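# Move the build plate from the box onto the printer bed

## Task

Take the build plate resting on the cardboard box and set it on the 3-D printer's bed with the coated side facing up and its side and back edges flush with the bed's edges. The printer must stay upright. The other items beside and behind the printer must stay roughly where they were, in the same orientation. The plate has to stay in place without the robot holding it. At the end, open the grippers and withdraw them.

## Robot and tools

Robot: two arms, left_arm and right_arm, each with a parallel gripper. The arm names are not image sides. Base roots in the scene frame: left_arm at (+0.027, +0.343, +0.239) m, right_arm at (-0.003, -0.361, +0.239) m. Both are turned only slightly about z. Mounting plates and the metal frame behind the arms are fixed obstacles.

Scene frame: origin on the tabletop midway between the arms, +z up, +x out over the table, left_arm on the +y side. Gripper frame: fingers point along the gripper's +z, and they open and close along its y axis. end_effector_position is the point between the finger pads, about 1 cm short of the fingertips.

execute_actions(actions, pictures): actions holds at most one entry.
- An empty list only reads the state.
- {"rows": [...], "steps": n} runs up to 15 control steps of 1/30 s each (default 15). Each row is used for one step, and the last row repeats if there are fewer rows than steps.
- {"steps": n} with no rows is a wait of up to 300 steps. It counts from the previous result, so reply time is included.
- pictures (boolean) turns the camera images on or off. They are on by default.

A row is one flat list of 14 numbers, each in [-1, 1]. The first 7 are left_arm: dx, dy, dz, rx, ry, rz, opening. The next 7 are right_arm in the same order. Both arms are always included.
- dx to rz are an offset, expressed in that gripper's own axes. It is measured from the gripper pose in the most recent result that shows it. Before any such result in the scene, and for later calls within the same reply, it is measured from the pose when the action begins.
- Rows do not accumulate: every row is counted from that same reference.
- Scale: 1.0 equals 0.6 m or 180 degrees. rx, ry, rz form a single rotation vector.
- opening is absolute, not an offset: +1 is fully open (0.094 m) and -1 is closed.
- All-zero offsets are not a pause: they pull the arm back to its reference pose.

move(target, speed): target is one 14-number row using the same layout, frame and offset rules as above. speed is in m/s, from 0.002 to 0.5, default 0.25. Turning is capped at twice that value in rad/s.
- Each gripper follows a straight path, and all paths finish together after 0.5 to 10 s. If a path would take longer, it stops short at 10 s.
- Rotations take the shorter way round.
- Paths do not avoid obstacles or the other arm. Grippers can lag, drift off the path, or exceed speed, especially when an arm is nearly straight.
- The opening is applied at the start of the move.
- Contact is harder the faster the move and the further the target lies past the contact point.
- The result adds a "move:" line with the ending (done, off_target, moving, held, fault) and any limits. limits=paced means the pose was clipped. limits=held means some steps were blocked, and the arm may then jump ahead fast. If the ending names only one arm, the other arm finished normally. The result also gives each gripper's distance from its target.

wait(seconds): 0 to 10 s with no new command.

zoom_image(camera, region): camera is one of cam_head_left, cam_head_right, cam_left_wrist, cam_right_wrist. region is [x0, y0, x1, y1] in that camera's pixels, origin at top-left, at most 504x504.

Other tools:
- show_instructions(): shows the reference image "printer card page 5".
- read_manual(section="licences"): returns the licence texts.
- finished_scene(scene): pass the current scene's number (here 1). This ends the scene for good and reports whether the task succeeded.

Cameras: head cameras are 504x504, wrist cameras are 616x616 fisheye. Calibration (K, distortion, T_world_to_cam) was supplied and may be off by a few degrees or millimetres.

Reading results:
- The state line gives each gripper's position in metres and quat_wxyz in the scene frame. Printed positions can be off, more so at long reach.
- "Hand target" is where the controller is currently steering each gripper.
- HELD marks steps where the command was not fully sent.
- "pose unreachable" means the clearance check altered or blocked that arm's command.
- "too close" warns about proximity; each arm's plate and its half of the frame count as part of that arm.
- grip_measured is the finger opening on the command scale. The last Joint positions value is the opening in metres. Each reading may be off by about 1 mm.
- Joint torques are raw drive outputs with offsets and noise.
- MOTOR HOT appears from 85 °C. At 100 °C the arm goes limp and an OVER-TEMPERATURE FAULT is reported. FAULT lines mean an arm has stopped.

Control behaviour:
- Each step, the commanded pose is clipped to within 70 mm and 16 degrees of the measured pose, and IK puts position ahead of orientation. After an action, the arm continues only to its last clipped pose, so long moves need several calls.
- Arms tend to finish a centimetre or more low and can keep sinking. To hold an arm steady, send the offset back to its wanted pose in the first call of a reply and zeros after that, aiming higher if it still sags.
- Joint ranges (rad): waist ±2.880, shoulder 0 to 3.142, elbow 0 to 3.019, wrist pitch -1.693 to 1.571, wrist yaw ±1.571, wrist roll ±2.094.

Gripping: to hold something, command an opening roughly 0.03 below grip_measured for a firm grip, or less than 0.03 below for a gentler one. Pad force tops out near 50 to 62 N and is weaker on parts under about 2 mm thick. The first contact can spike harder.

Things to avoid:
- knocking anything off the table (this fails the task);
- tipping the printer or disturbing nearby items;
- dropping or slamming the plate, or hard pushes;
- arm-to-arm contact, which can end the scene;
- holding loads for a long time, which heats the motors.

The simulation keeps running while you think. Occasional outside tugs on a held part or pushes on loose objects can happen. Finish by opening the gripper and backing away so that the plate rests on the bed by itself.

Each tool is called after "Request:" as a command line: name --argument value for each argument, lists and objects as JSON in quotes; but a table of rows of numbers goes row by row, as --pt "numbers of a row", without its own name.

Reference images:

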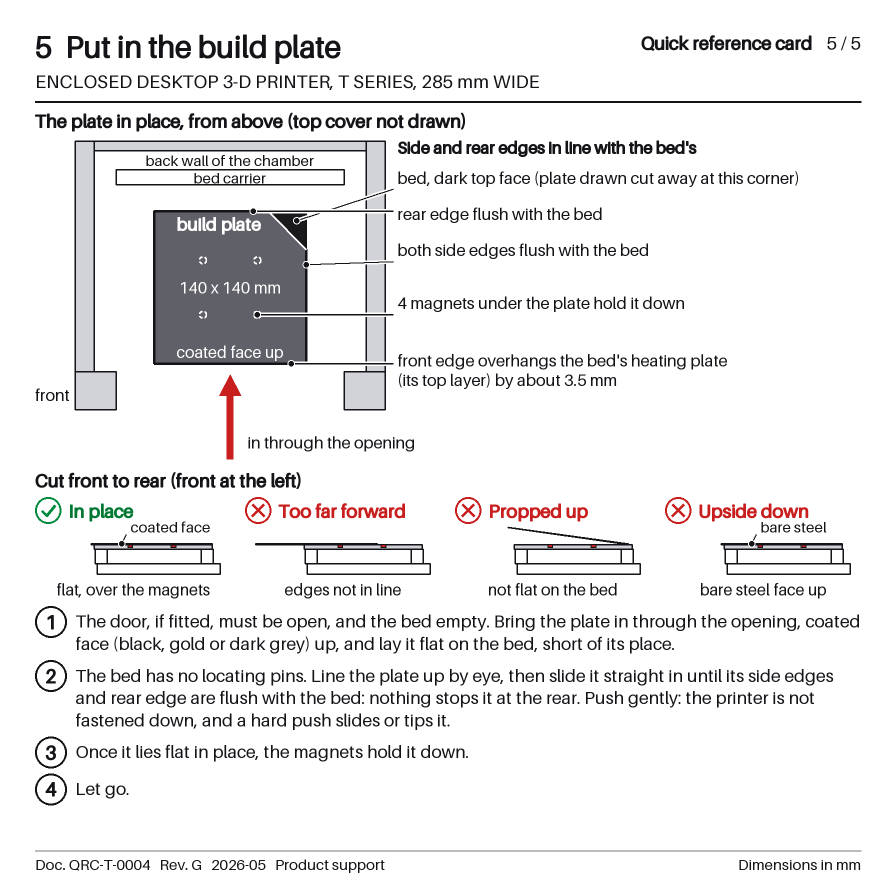

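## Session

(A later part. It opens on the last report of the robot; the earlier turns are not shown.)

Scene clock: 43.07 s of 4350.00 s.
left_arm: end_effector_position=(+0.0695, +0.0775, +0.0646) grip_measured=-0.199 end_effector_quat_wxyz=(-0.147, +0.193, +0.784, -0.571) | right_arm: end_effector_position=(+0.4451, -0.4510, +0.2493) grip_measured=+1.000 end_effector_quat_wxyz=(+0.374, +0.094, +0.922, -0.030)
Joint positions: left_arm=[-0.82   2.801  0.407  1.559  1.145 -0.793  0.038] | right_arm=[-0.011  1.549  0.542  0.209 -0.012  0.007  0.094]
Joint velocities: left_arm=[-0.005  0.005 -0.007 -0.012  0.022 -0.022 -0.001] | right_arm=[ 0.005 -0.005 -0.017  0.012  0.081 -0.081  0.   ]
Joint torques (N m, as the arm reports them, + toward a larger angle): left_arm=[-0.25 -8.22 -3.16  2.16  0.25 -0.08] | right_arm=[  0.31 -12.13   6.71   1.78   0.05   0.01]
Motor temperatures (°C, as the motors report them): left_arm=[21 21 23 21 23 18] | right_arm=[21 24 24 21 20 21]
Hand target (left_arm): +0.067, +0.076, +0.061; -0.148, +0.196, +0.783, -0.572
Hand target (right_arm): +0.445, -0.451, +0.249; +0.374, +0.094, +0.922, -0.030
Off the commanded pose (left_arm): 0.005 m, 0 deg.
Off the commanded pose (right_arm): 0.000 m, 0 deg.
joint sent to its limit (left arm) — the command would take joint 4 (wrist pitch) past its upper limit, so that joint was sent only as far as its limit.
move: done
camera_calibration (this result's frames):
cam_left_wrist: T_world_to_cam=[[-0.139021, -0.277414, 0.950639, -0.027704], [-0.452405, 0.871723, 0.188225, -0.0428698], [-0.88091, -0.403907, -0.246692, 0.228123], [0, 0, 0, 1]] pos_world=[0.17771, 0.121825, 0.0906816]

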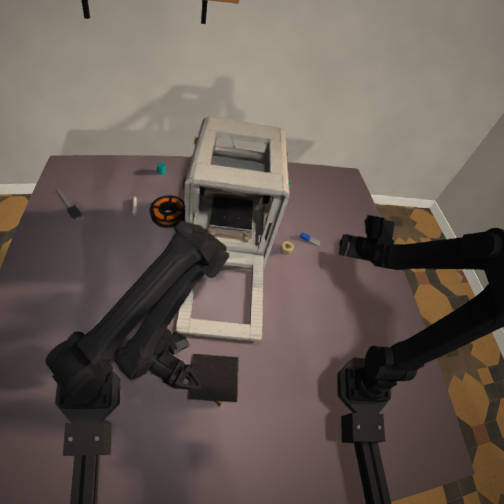

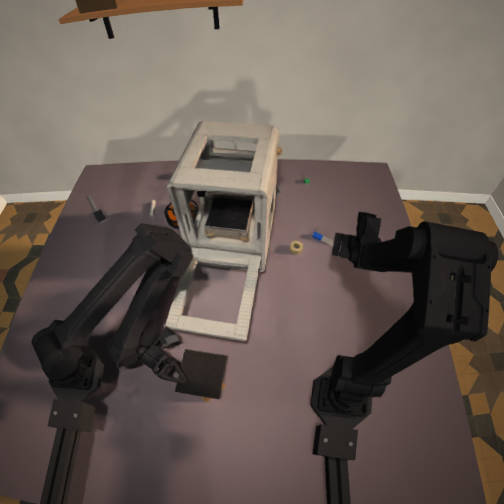

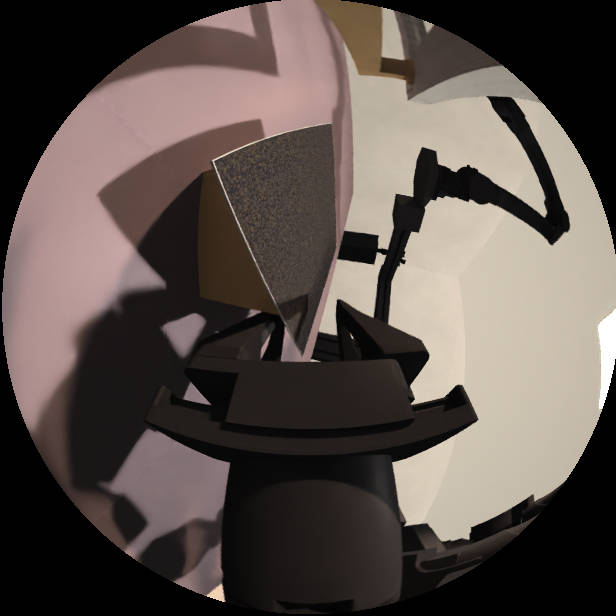

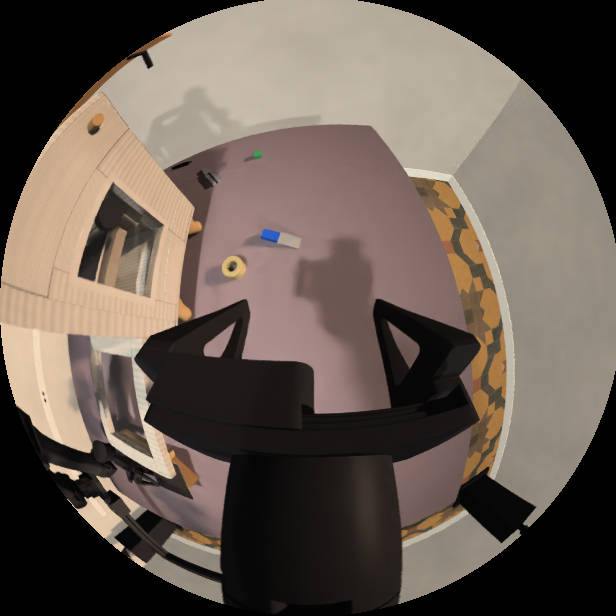

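Request:
move --target '[0,-0.005,0.012,0,0,0,-0.75,0,0,0,0,0,0,1]' --speed 0.02

Request:
move --target '[0,-0.04,0.0,0,0,0,-0.85,0,0,0,0,0,0,1]' --speed 0.03

Request:
move --target '[0,-0.03,-0.01,0,0,0,-1,0,0,0,0,0,0,1]' --speed 0.03

Scene clock: 47.30 s of 4350.00 s.
left_arm: end_effector_position=(+0.0655, +0.0760, +0.0624) grip_measured=-0.748 end_effector_quat_wxyz=(-0.156, +0.187, +0.790, -0.563) | right_arm: end_effector_position=(+0.4451, -0.4510, +0.2493) grip_measured=+1.000 end_effector_quat_wxyz=(+0.374, +0.094, +0.922, -0.030)
Joint positions: left_arm=[-0.844  2.801  0.407  1.559  1.126 -0.825  0.012] | right_arm=[-0.011  1.549  0.542  0.209 -0.012  0.007  0.094]
Joint velocities: left_arm=[-0.015 -0.015 -0.007  0.007 -0.081 -0.081  0.001] | right_arm=[-0.005  0.005  0.007 -0.012 -0.022  0.007  0.   ]
Joint torques (N m, as the arm reports them, + toward a larger angle): left_arm=[-1.41 -9.31 -3.48  1.81  0.31 -0.09] | right_arm=[  0.19 -13.36   6.77   1.63   0.06   0.02]
Motor temperatures (°C, as the motors report them): left_arm=[21 21 23 21 23 18] | right_arm=[21 24 24 21 20 21]
Hand target (left_arm): +0.066, +0.071, +0.065; -0.151, +0.196, +0.785, -0.568
Hand target (right_arm): +0.445, -0.451, +0.249; +0.374, +0.094, +0.922, -0.030
Off the commanded pose (left_arm): 0.006 m, 2 deg.
Off the commanded pose (right_arm): 0.000 m, 0 deg.
joint sent to its limit (left arm) — the command would take joint 4 (wrist pitch) past its upper limit, so that joint was sent only as far as its limit.
After step 90, 0.53 s passed at rest.
move: done
camera_calibration (this result's frames):
cam_left_wrist: T_world_to_cam=[[-0.123655, -0.30036, 0.945777, -0.0255385], [-0.447935, 0.867359, 0.216891, -0.0447658], [-0.885474, -0.396827, -0.241795, 0.222905], [0, 0, 0, 1]] pos_world=[0.174166, 0.119612, 0.0877602]

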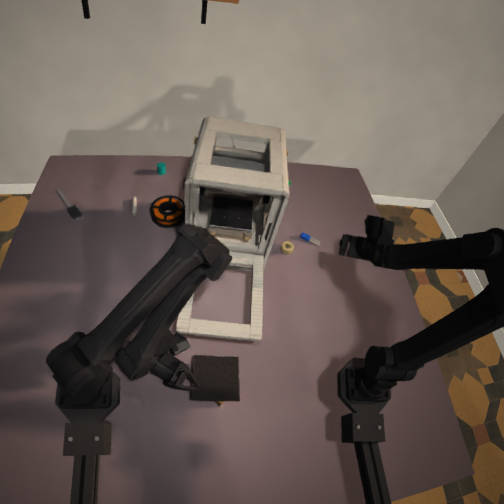

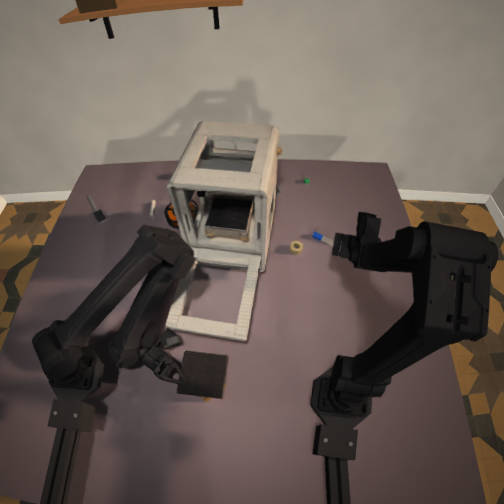

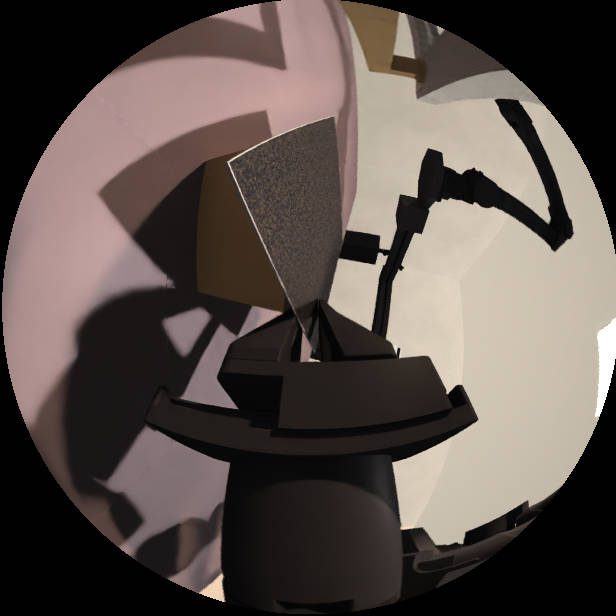

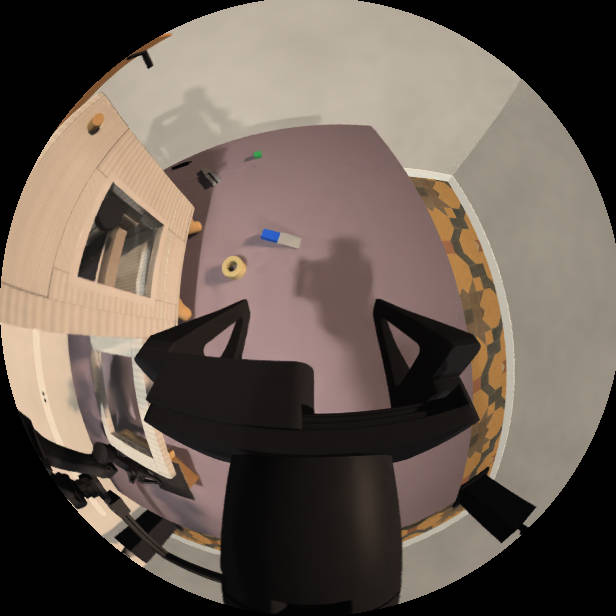

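Scene clock: 48.37 s of 4350.00 s.
left_arm: end_effector_position=(+0.0691, +0.0675, +0.0688) grip_measured=-0.848 end_effector_quat_wxyz=(-0.161, +0.176, +0.793, -0.560) | right_arm: end_effector_position=(+0.4451, -0.4510, +0.2493) grip_measured=+1.000 end_effector_quat_wxyz=(+0.374, +0.094, +0.922, -0.030)
Joint positions: left_arm=[-0.865  2.763  0.402  1.559  1.105 -0.885  0.007] | right_arm=[-0.011  1.549  0.542  0.209 -0.012  0.007  0.094]
Joint velocities: left_arm=[-0.005 -0.005 -0.002  0.002  0.037 -0.007 -0.   ] | right_arm=[-0.015 -0.015 -0.032  0.012 -0.051 -0.022  0.   ]
Joint torques (N m, as the arm reports them, + toward a larger angle): left_arm=[ -1.27 -10.98  -6.78   2.03   0.21   0.14] | right_arm=[  0.91 -12.11   6.9    1.85   0.07   0.03]
Motor temperatures (°C, as the motors report them): left_arm=[21 21 23 21 23 18] | right_arm=[21 24 24 21 20 21]
Hand target (left_arm): +0.063, +0.069, +0.085; -0.158, +0.188, +0.790, -0.562
Hand target (right_arm): +0.445, -0.451, +0.249; +0.374, +0.094, +0.922, -0.030
Off the commanded pose (left_arm): 0.018 m, 1 deg.
Off the commanded pose (right_arm): 0.000 m, 0 deg.
joint sent to its limit (left arm) — the command would take joint 4 (wrist pitch) past its upper limit, so that joint was sent only as far as its limit.
move: off_target (left_arm)
camera_calibration (this result's frames):
cam_left_wrist: T_world_to_cam=[[-0.104121, -0.314366, 0.943574, -0.0338965], [-0.455227, 0.85858, 0.235816, -0.0373231], [-0.884266, -0.404987, -0.232505, 0.224142], [0, 0, 0, 1]] pos_world=[0.177682, 0.112164, 0.0928993]

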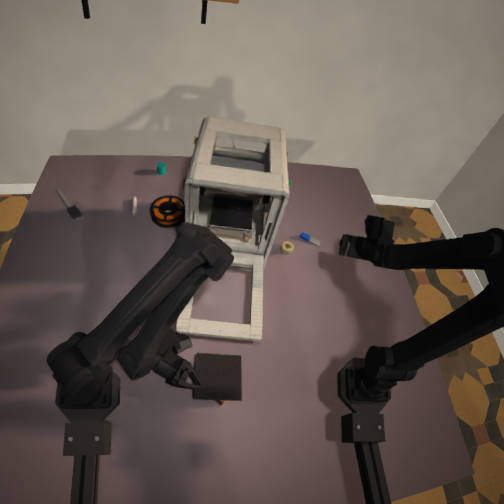

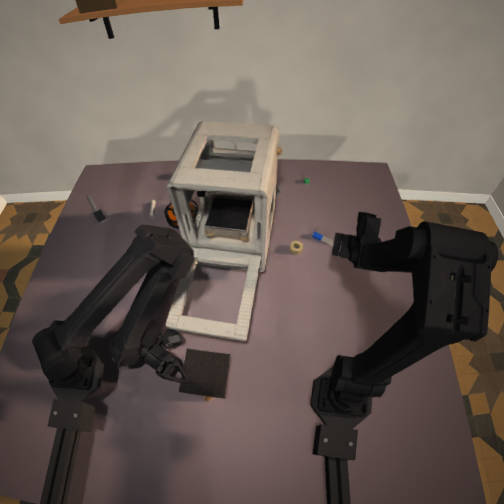

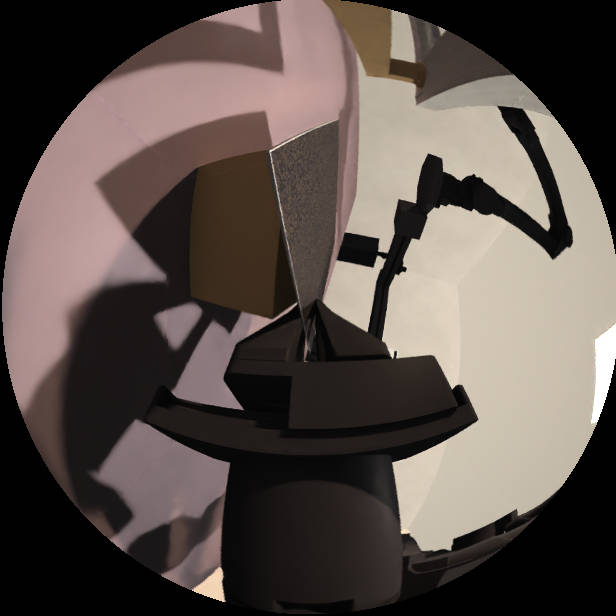

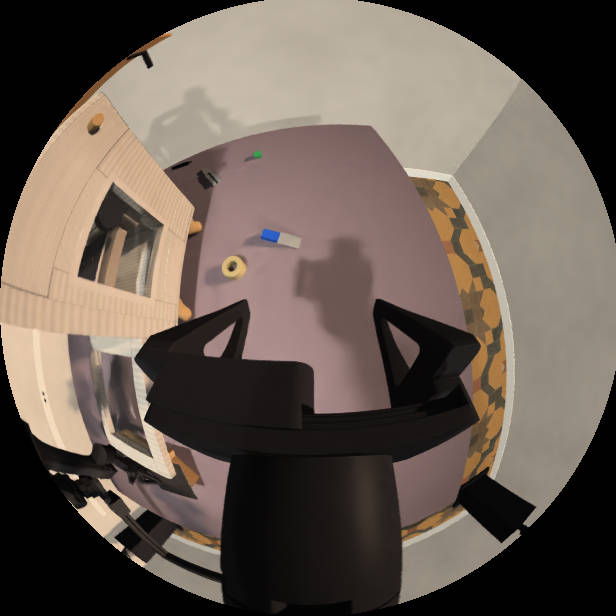

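Scene clock: 49.23 s of 4350.00 s.
left_arm: end_effector_position=(+0.0695, +0.0642, +0.0817) grip_measured=-0.982 end_effector_quat_wxyz=(-0.165, +0.184, +0.784, -0.570) | right_arm: end_effector_position=(+0.4451, -0.4510, +0.2493) grip_measured=+1.000 end_effector_quat_wxyz=(+0.374, +0.094, +0.922, -0.030)
Joint positions: left_arm=[-0.865  2.725  0.388  1.554  1.133 -0.888  0.001] | right_arm=[-0.011  1.549  0.542  0.209 -0.012  0.007  0.094]
Joint velocities: left_arm=[-0.005 -0.015 -0.002 -0.012 -0.037 -0.007  0.   ] | right_arm=[ 0.005 -0.005  0.012 -0.017  0.037 -0.051  0.   ]
Joint torques (N m, as the arm reports them, + toward a larger angle): left_arm=[  0.81 -10.98  -5.91   0.28  -0.51   0.05] | right_arm=[  0.5  -12.43   6.77   1.73   0.11   0.05]
Motor temperatures (°C, as the motors report them): left_arm=[21 21 23 21 23 18] | right_arm=[21 24 24 21 20 21]
Hand target (left_arm): +0.070, +0.067, +0.088; -0.160, +0.175, +0.793, -0.561
Hand target (right_arm): +0.445, -0.451, +0.249; +0.374, +0.094, +0.922, -0.030
Off the commanded pose (left_arm): 0.007 m, 2 deg.
Off the commanded pose (right_arm): 0.000 m, 0 deg.
move: done
camera_calibration (this result's frames):
cam_left_wrist: T_world_to_cam=[[-0.106281, -0.287019, 0.952011, -0.0494228], [-0.438591, 0.872794, 0.214172, -0.037697], [-0.89238, -0.394781, -0.218645, 0.224889], [0, 0, 0, 1]] pos_world=[0.1789, 0.107498, 0.104295]

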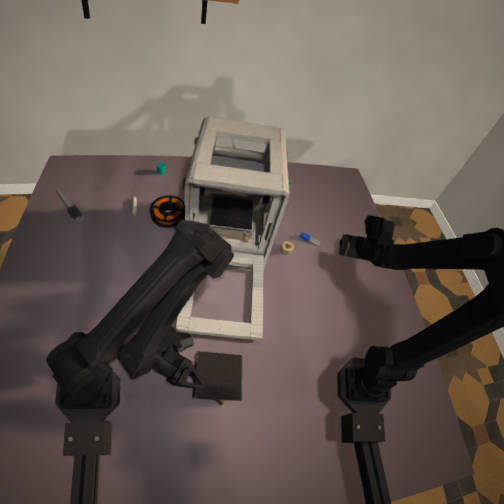

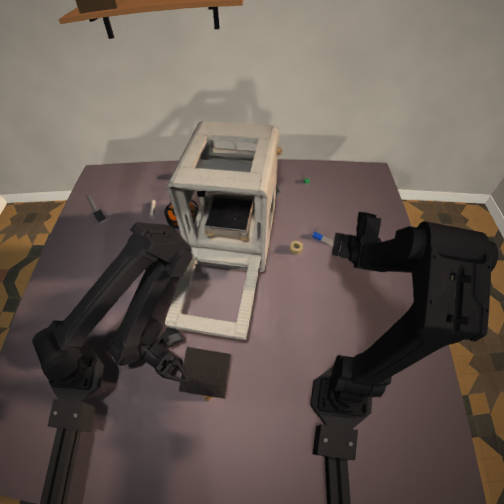

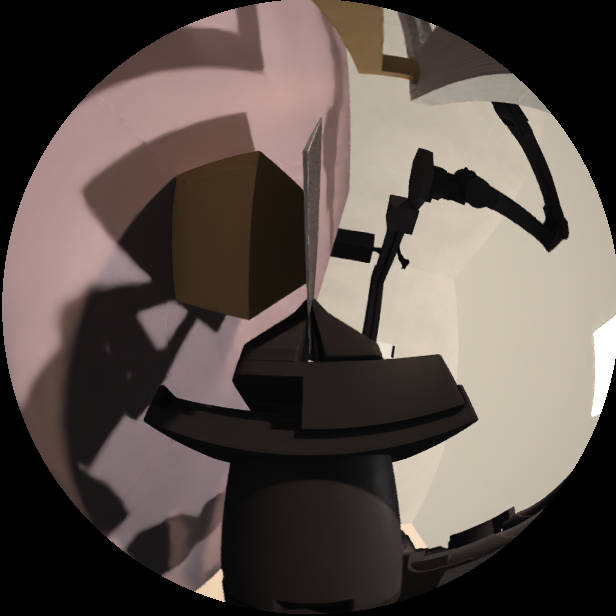

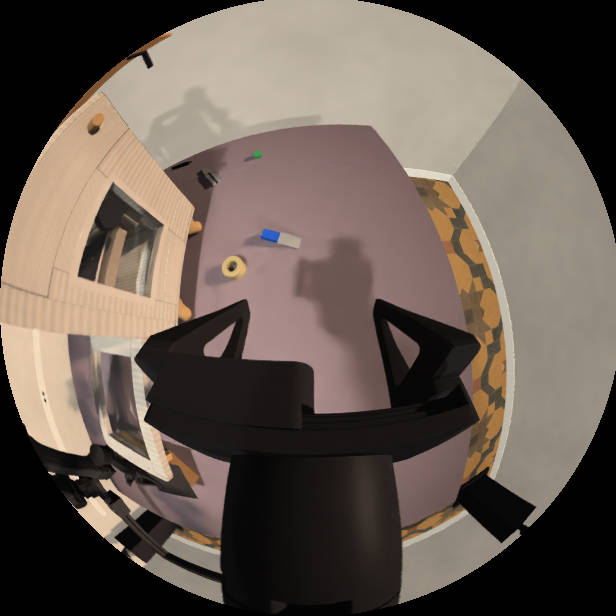

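Request:
move --target '[0.034,-0.29,-0.02,0,0,0,-1,0,0,0,0,0,0,1]' --speed 0.08

Scene clock: 53.50 s of 4350.00 s.
left_arm: end_effector_position=(+0.0444, +0.0346, +0.2507) grip_measured=-0.987 end_effector_quat_wxyz=(-0.162, +0.177, +0.785, -0.571) | right_arm: end_effector_position=(+0.4451, -0.4510, +0.2493) grip_measured=+1.000 end_effector_quat_wxyz=(+0.374, +0.094, +0.922, -0.030)
Joint positions: left_arm=[-1.074  1.837  0.108  1.188  0.957 -1.167  0.001] | right_arm=[-0.011  1.549  0.542  0.209 -0.012  0.007  0.094]
Joint velocities: left_arm=[-0.005 -0.015 -0.007 -0.002  0.022 -0.051  0.002] | right_arm=[-0.005 -0.015  0.007 -0.012 -0.007  0.066  0.   ]
Joint torques (N m, as the arm reports them, + toward a larger angle): left_arm=[ 0.08 -7.95  0.28  1.01  0.18  0.07] | right_arm=[  0.69 -12.83   6.66   1.77   0.07   0.02]
Motor temperatures (°C, as the motors report them): left_arm=[21 21 23 21 23 18] | right_arm=[21 24 24 21 20 21]
Hand target (left_arm): +0.040, +0.035, +0.254; -0.165, +0.183, +0.783, -0.571
Hand target (right_arm): +0.445, -0.451, +0.249; +0.374, +0.094, +0.922, -0.030
Off the commanded pose (left_arm): 0.005 m, 1 deg.
Off the commanded pose (right_arm): 0.000 m, 0 deg.
move: done
camera_calibration (this result's frames):
cam_left_wrist: T_world_to_cam=[[-0.0979827, -0.28843, 0.952475, -0.221832], [-0.450345, 0.866329, 0.216015, -0.0587316], [-0.887462, -0.407777, -0.214778, 0.226965], [0, 0, 0, 1]] pos_world=[0.153237, 0.079449, 0.272723]

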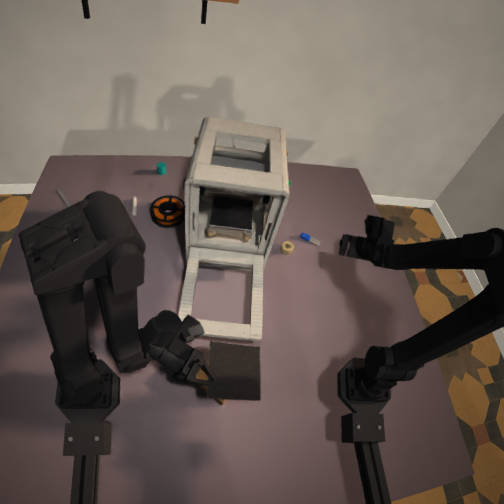

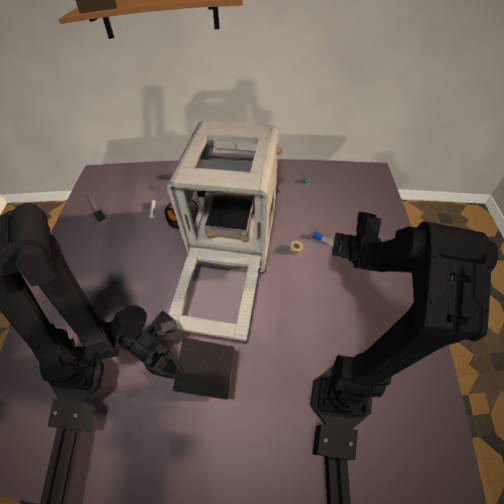

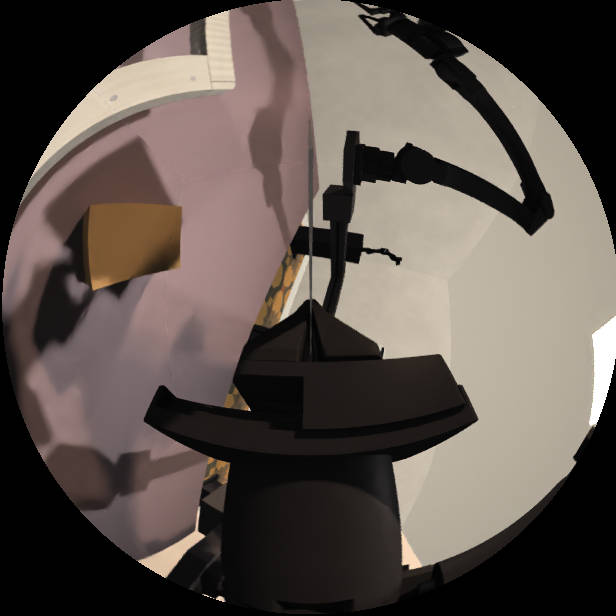

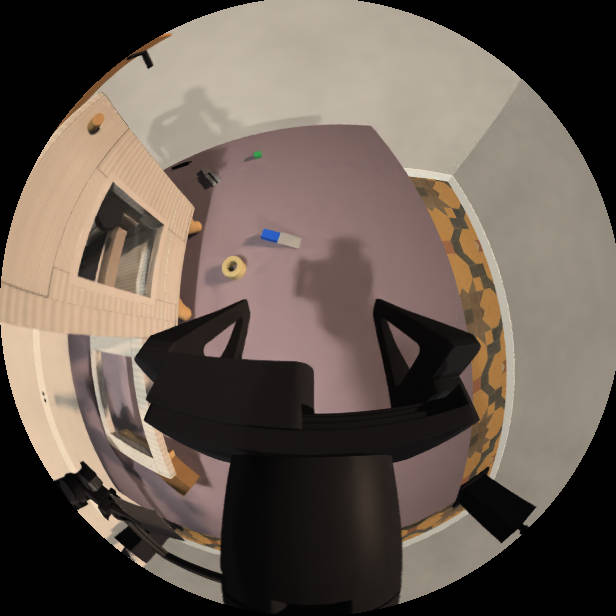

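Request:
move --target '[-0.48,0.0,-0.112,0.087,-0.496,-0.061,-1,0,0,0,0,0,0,1]' --speed 0.15

Scene clock: 61.27 s of 4350.00 s.
left_arm: end_effector_position=(+0.3304, -0.0349, +0.2529) grip_measured=-0.987 end_effector_quat_wxyz=(+0.358, -0.378, +0.625, -0.582) | right_arm: end_effector_position=(+0.4451, -0.4510, +0.2493) grip_measured=+1.000 end_effector_quat_wxyz=(+0.374, +0.094, +0.922, -0.030)
Joint positions: left_arm=[-1.136  2.14   0.513  1.548 -0.628 -1.608  0.001] | right_arm=[-0.011  1.549  0.542  0.209 -0.012  0.007  0.094]
Joint velocities: left_arm=[ 0.005 -0.005 -0.007 -0.002  0.081  0.022 -0.   ] | right_arm=[ 0.005  0.005 -0.002 -0.017 -0.051 -0.095  0.   ]
Joint torques (N m, as the arm reports them, + toward a larger angle): left_arm=[ -1.54 -10.5    2.33   2.8   -0.18   0.02] | right_arm=[  0.39 -12.47   6.81   1.66   0.12   0.02]
Motor temperatures (°C, as the motors report them): left_arm=[21 21 22 21 23 18] | right_arm=[21 24 24 21 20 21]
Hand target (left_arm): +0.327, -0.043, +0.257; +0.353, -0.377, +0.613, -0.598
Hand target (right_arm): +0.445, -0.451, +0.249; +0.374, +0.094, +0.922, -0.030
Off the commanded pose (left_arm): 0.008 m, 4 deg.
Off the commanded pose (right_arm): 0.000 m, 0 deg.
joint sent to its limit (left arm) — the command would take joint 4 (wrist pitch) past its upper limit, so that joint was sent only as far as its limit.
move: off_target (left_arm)
camera_calibration (this result's frames):
cam_left_wrist: T_world_to_cam=[[0.0590991, -0.0418512, 0.997374, -0.270637], [-0.889918, -0.454878, 0.0336445, 0.274998], [0.452276, -0.88957, -0.064127, -0.0445973], [0, 0, 0, 1]] pos_world=[0.28089, 0.0740915, 0.257814]

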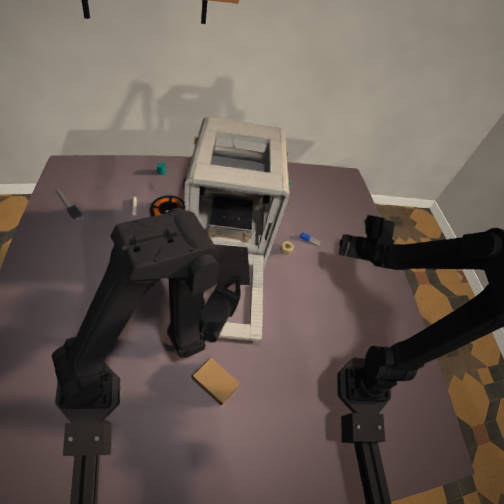

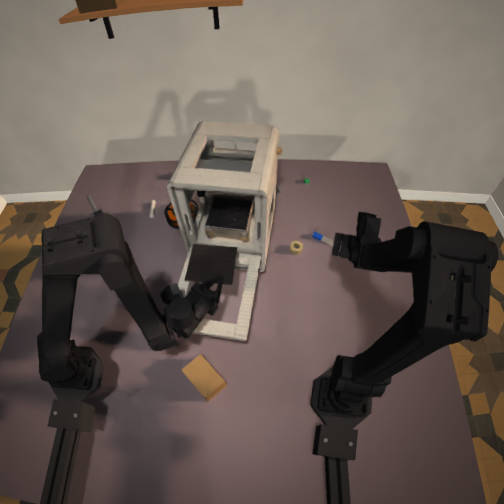

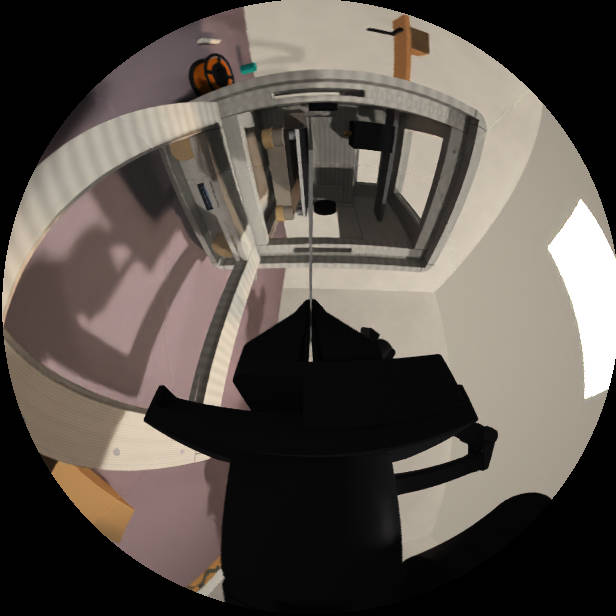

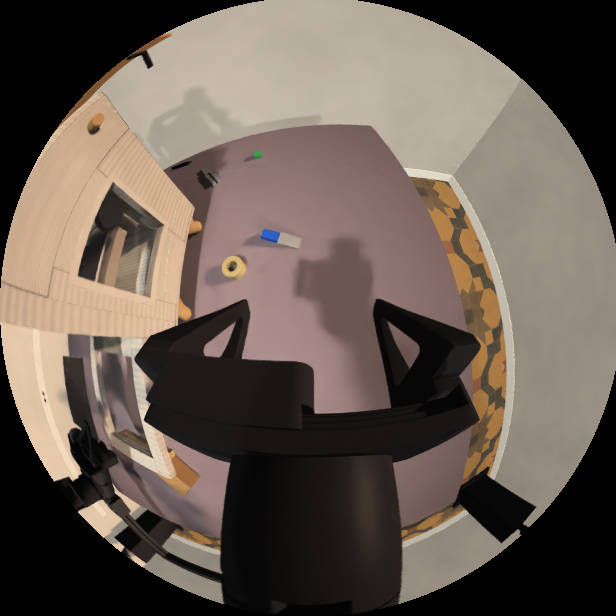

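Request:
move --target '[-0.062,0.0,0.23,0.022,0.017,0,-1,0,0,0,0,0,0,1]' --speed 0.08

Request:
zoom_image --camera "cam_head_right" --region '[170, 170, 290, 290]'

Request:
zoom_image --camera "cam_left_wrist" --region '[190, 60, 430, 320]'

Scene clock: 65.20 s of 4350.00 s.
left_arm: end_effector_position=(+0.4591, -0.0635, +0.2460) grip_measured=-0.987 end_effector_quat_wxyz=(+0.346, -0.353, +0.613, -0.616) | right_arm: end_effector_position=(+0.4451, -0.4510, +0.2493) grip_measured=+1.000 end_effector_quat_wxyz=(+0.374, +0.094, +0.922, -0.030)
Joint positions: left_arm=[-0.874  2.233  0.78   1.453 -0.306 -1.579  0.001] | right_arm=[-0.011  1.549  0.542  0.209 -0.012  0.007  0.094]
Joint velocities: left_arm=[-0.005 -0.015 -0.017  0.017 -0.022 -0.066 -0.001] | right_arm=[-0.005 -0.005 -0.007 -0.007  0.037 -0.037  0.   ]
Joint torques (N m, as the arm reports them, + toward a larger angle): left_arm=[  1.98 -13.01   4.82   1.06   0.06   0.23] | right_arm=[  0.71 -12.37   6.72   1.71   0.1    0.03]
Motor temperatures (°C, as the motors report them): left_arm=[21 21 22 21 23 18] | right_arm=[21 24 24 21 20 21]
Hand target (left_arm): +0.469, -0.066, +0.243; +0.354, -0.349, +0.614, -0.613
Hand target (right_arm): +0.445, -0.451, +0.249; +0.374, +0.094, +0.922, -0.030
Off the commanded pose (left_arm): 0.011 m, 1 deg.
Off the commanded pose (right_arm): 0.000 m, 0 deg.
move: off_target (left_arm)
camera_calibration (this result's frames):
cam_left_wrist: T_world_to_cam=[[0.0103503, 0.00273667, 0.999943, -0.248016], [-0.917039, -0.398658, 0.0105832, 0.398517], [0.398664, -0.917096, -0.00161659, -0.121233], [0, 0, 0, 1]] pos_world=[0.416354, 0.0483679, 0.243589]

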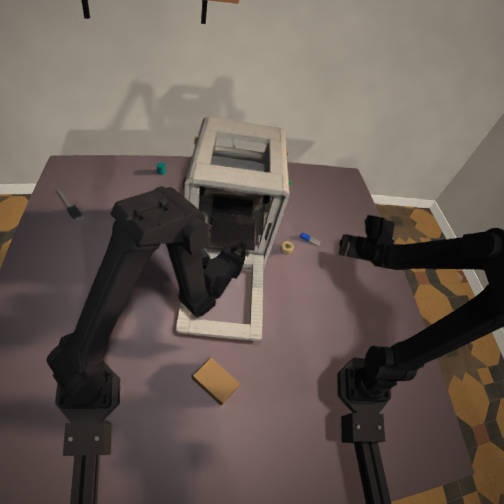

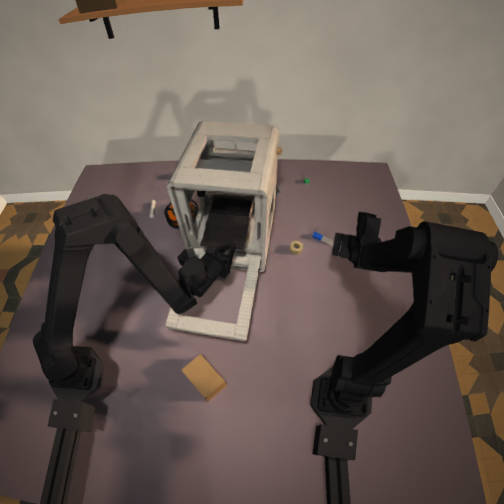

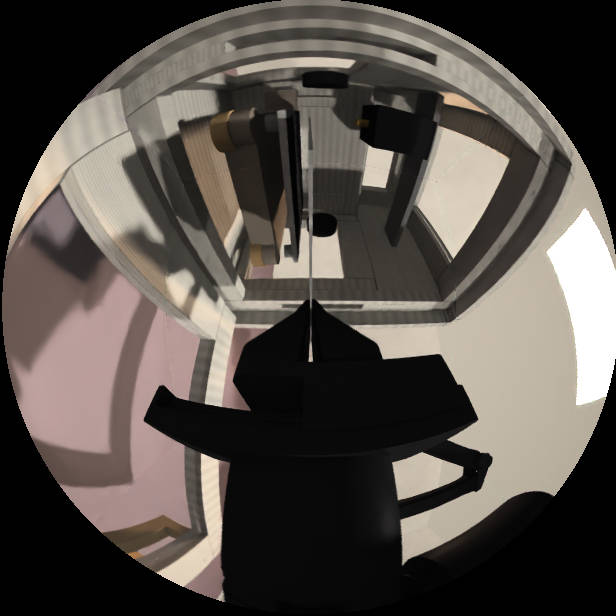

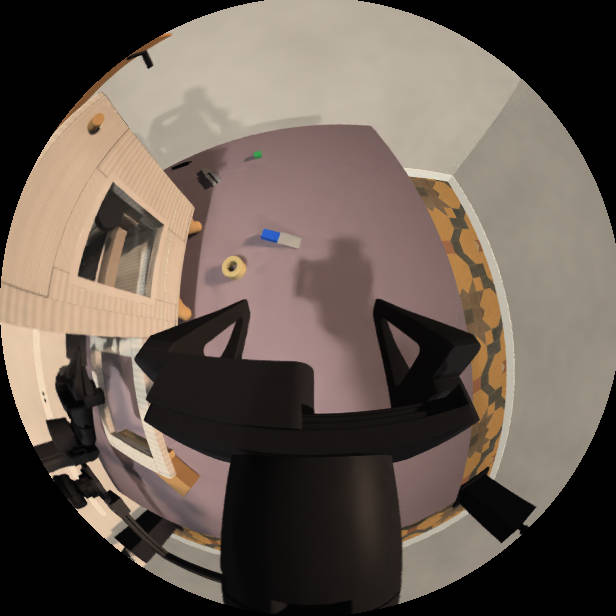

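Region (170, 170, 290, 290) of cam_head_right's 504x504 image, scaled by 4.200, with more detail than that image has.

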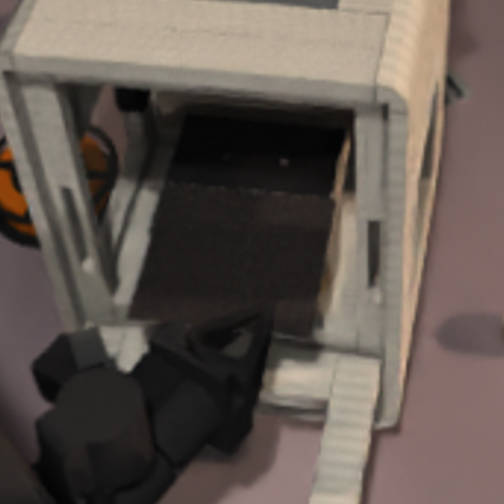

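Region (190, 60, 430, 320) of cam_left_wrist's 616x616 image, scaled by 1.938, with more detail than that image has; it fills the left 465 columns of this view, and the rest is white.

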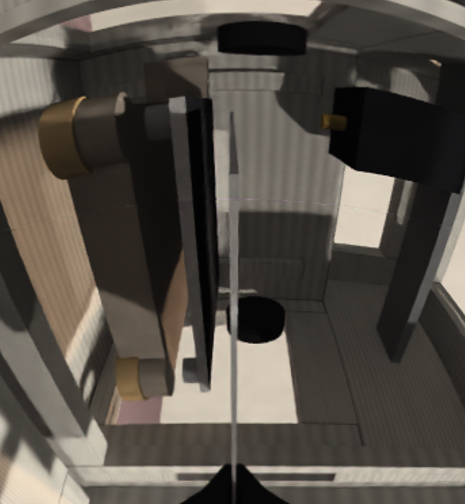

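Request:
move --target '[-0.052,0.018,0.085,0,0,0,-1,0,0,0,0,0,0,1]' --speed 0.04

Request:
zoom_image --camera "cam_head_right" --region '[185, 180, 275, 270]'

Request:
zoom_image --camera "cam_left_wrist" --region '[190, 60, 430, 320]'

Scene clock: 69.50 s of 4350.00 s.
left_arm: end_effector_position=(+0.5056, -0.0615, +0.2361) grip_measured=-0.987 end_effector_quat_wxyz=(+0.342, -0.351, +0.618, -0.615) | right_arm: end_effector_position=(+0.4451, -0.4510, +0.2493) grip_measured=+1.000 end_effector_quat_wxyz=(+0.374, +0.094, +0.922, -0.030)
Joint positions: left_arm=[-0.792  2.27   0.873  1.388 -0.214 -1.579  0.001] | right_arm=[-0.011  1.549  0.542  0.209 -0.012  0.007  0.094]
Joint velocities: left_arm=[ 0.005 -0.015  0.007 -0.012 -0.022  0.022  0.   ] | right_arm=[ 0.005 -0.005  0.002  0.012  0.022 -0.037  0.   ]
Joint torques (N m, as the arm reports them, + toward a larger angle): left_arm=[  1.53 -14.36   5.58   1.25   0.16   0.05] | right_arm=[  0.73 -12.47   6.73   1.83   0.09   0.02]
Motor temperatures (°C, as the motors report them): left_arm=[21 21 23 21 22 18] | right_arm=[21 24 24 21 20 21]
Hand target (left_arm): +0.518, -0.063, +0.235; +0.346, -0.353, +0.613, -0.616
Hand target (right_arm): +0.445, -0.451, +0.249; +0.374, +0.094, +0.922, -0.030
Off the commanded pose (left_arm): 0.013 m, 1 deg.
Off the commanded pose (right_arm): 0.000 m, 0 deg.
move: off_target (left_arm)
camera_calibration (this result's frames):
cam_left_wrist: T_world_to_cam=[[0.0167439, -0.00336495, 0.999854, -0.242194], [-0.920579, -0.390302, 0.0141028, 0.443482], [0.390198, -0.920681, -0.0096329, -0.131979], [0, 0, 0, 1]] pos_world=[0.463814, 0.0507667, 0.234633]

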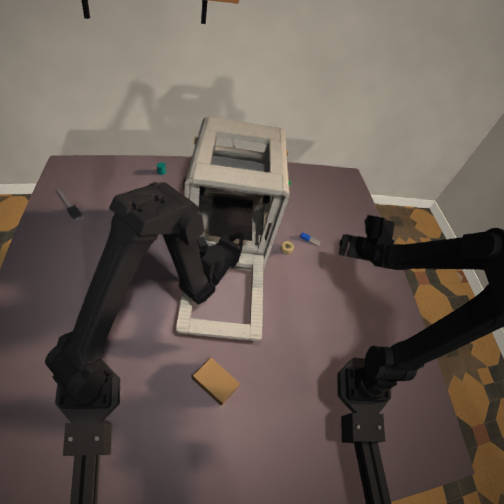

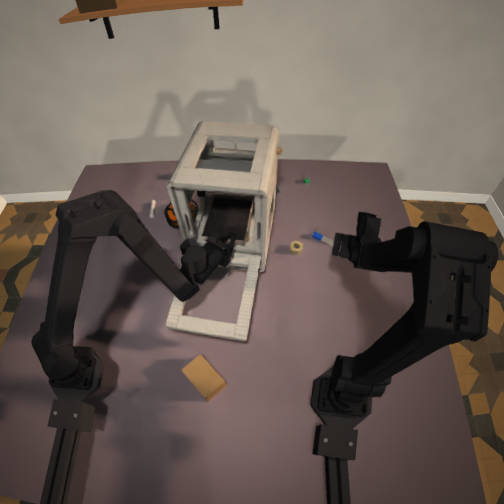

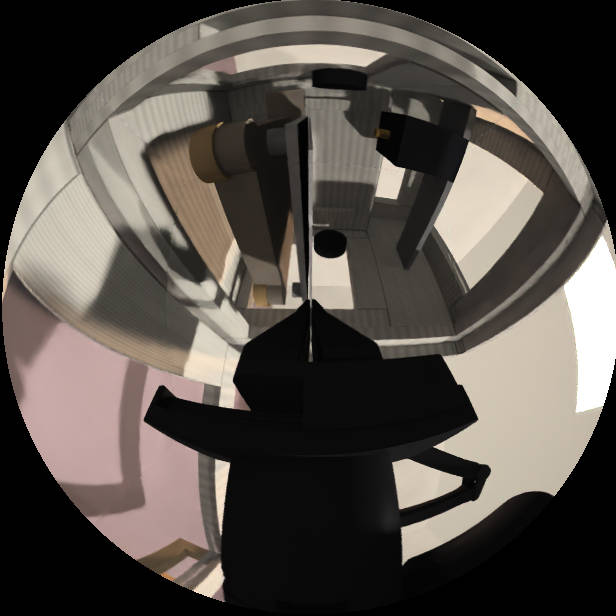

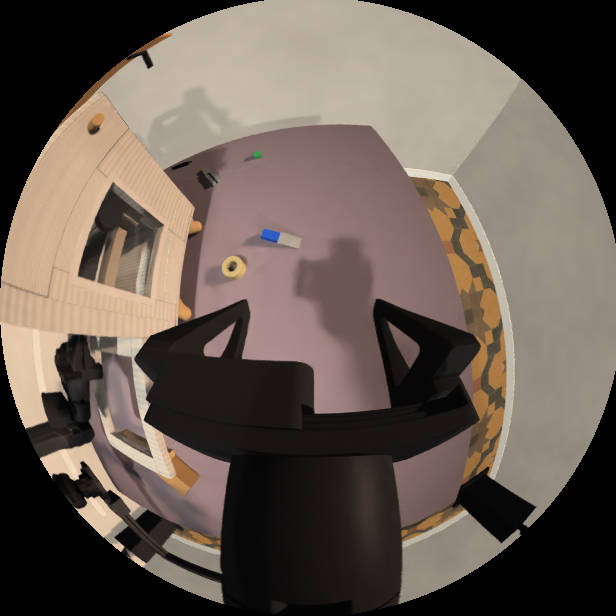

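Region (185, 180, 275, 270) of cam_head_right's 504x504 image, scaled by 5.600, with more detail than that image has.

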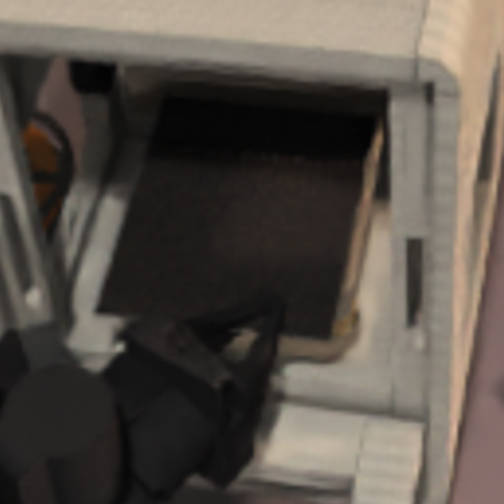

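Region (190, 60, 430, 320) of cam_left_wrist's 616x616 image, scaled by 1.938, with more detail than that image has; it fills the left 465 columns of this view, and the rest is white.

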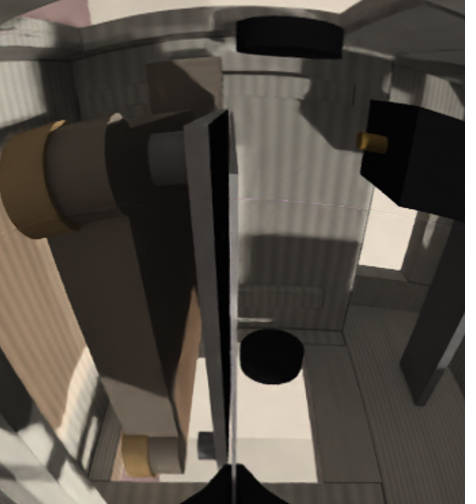

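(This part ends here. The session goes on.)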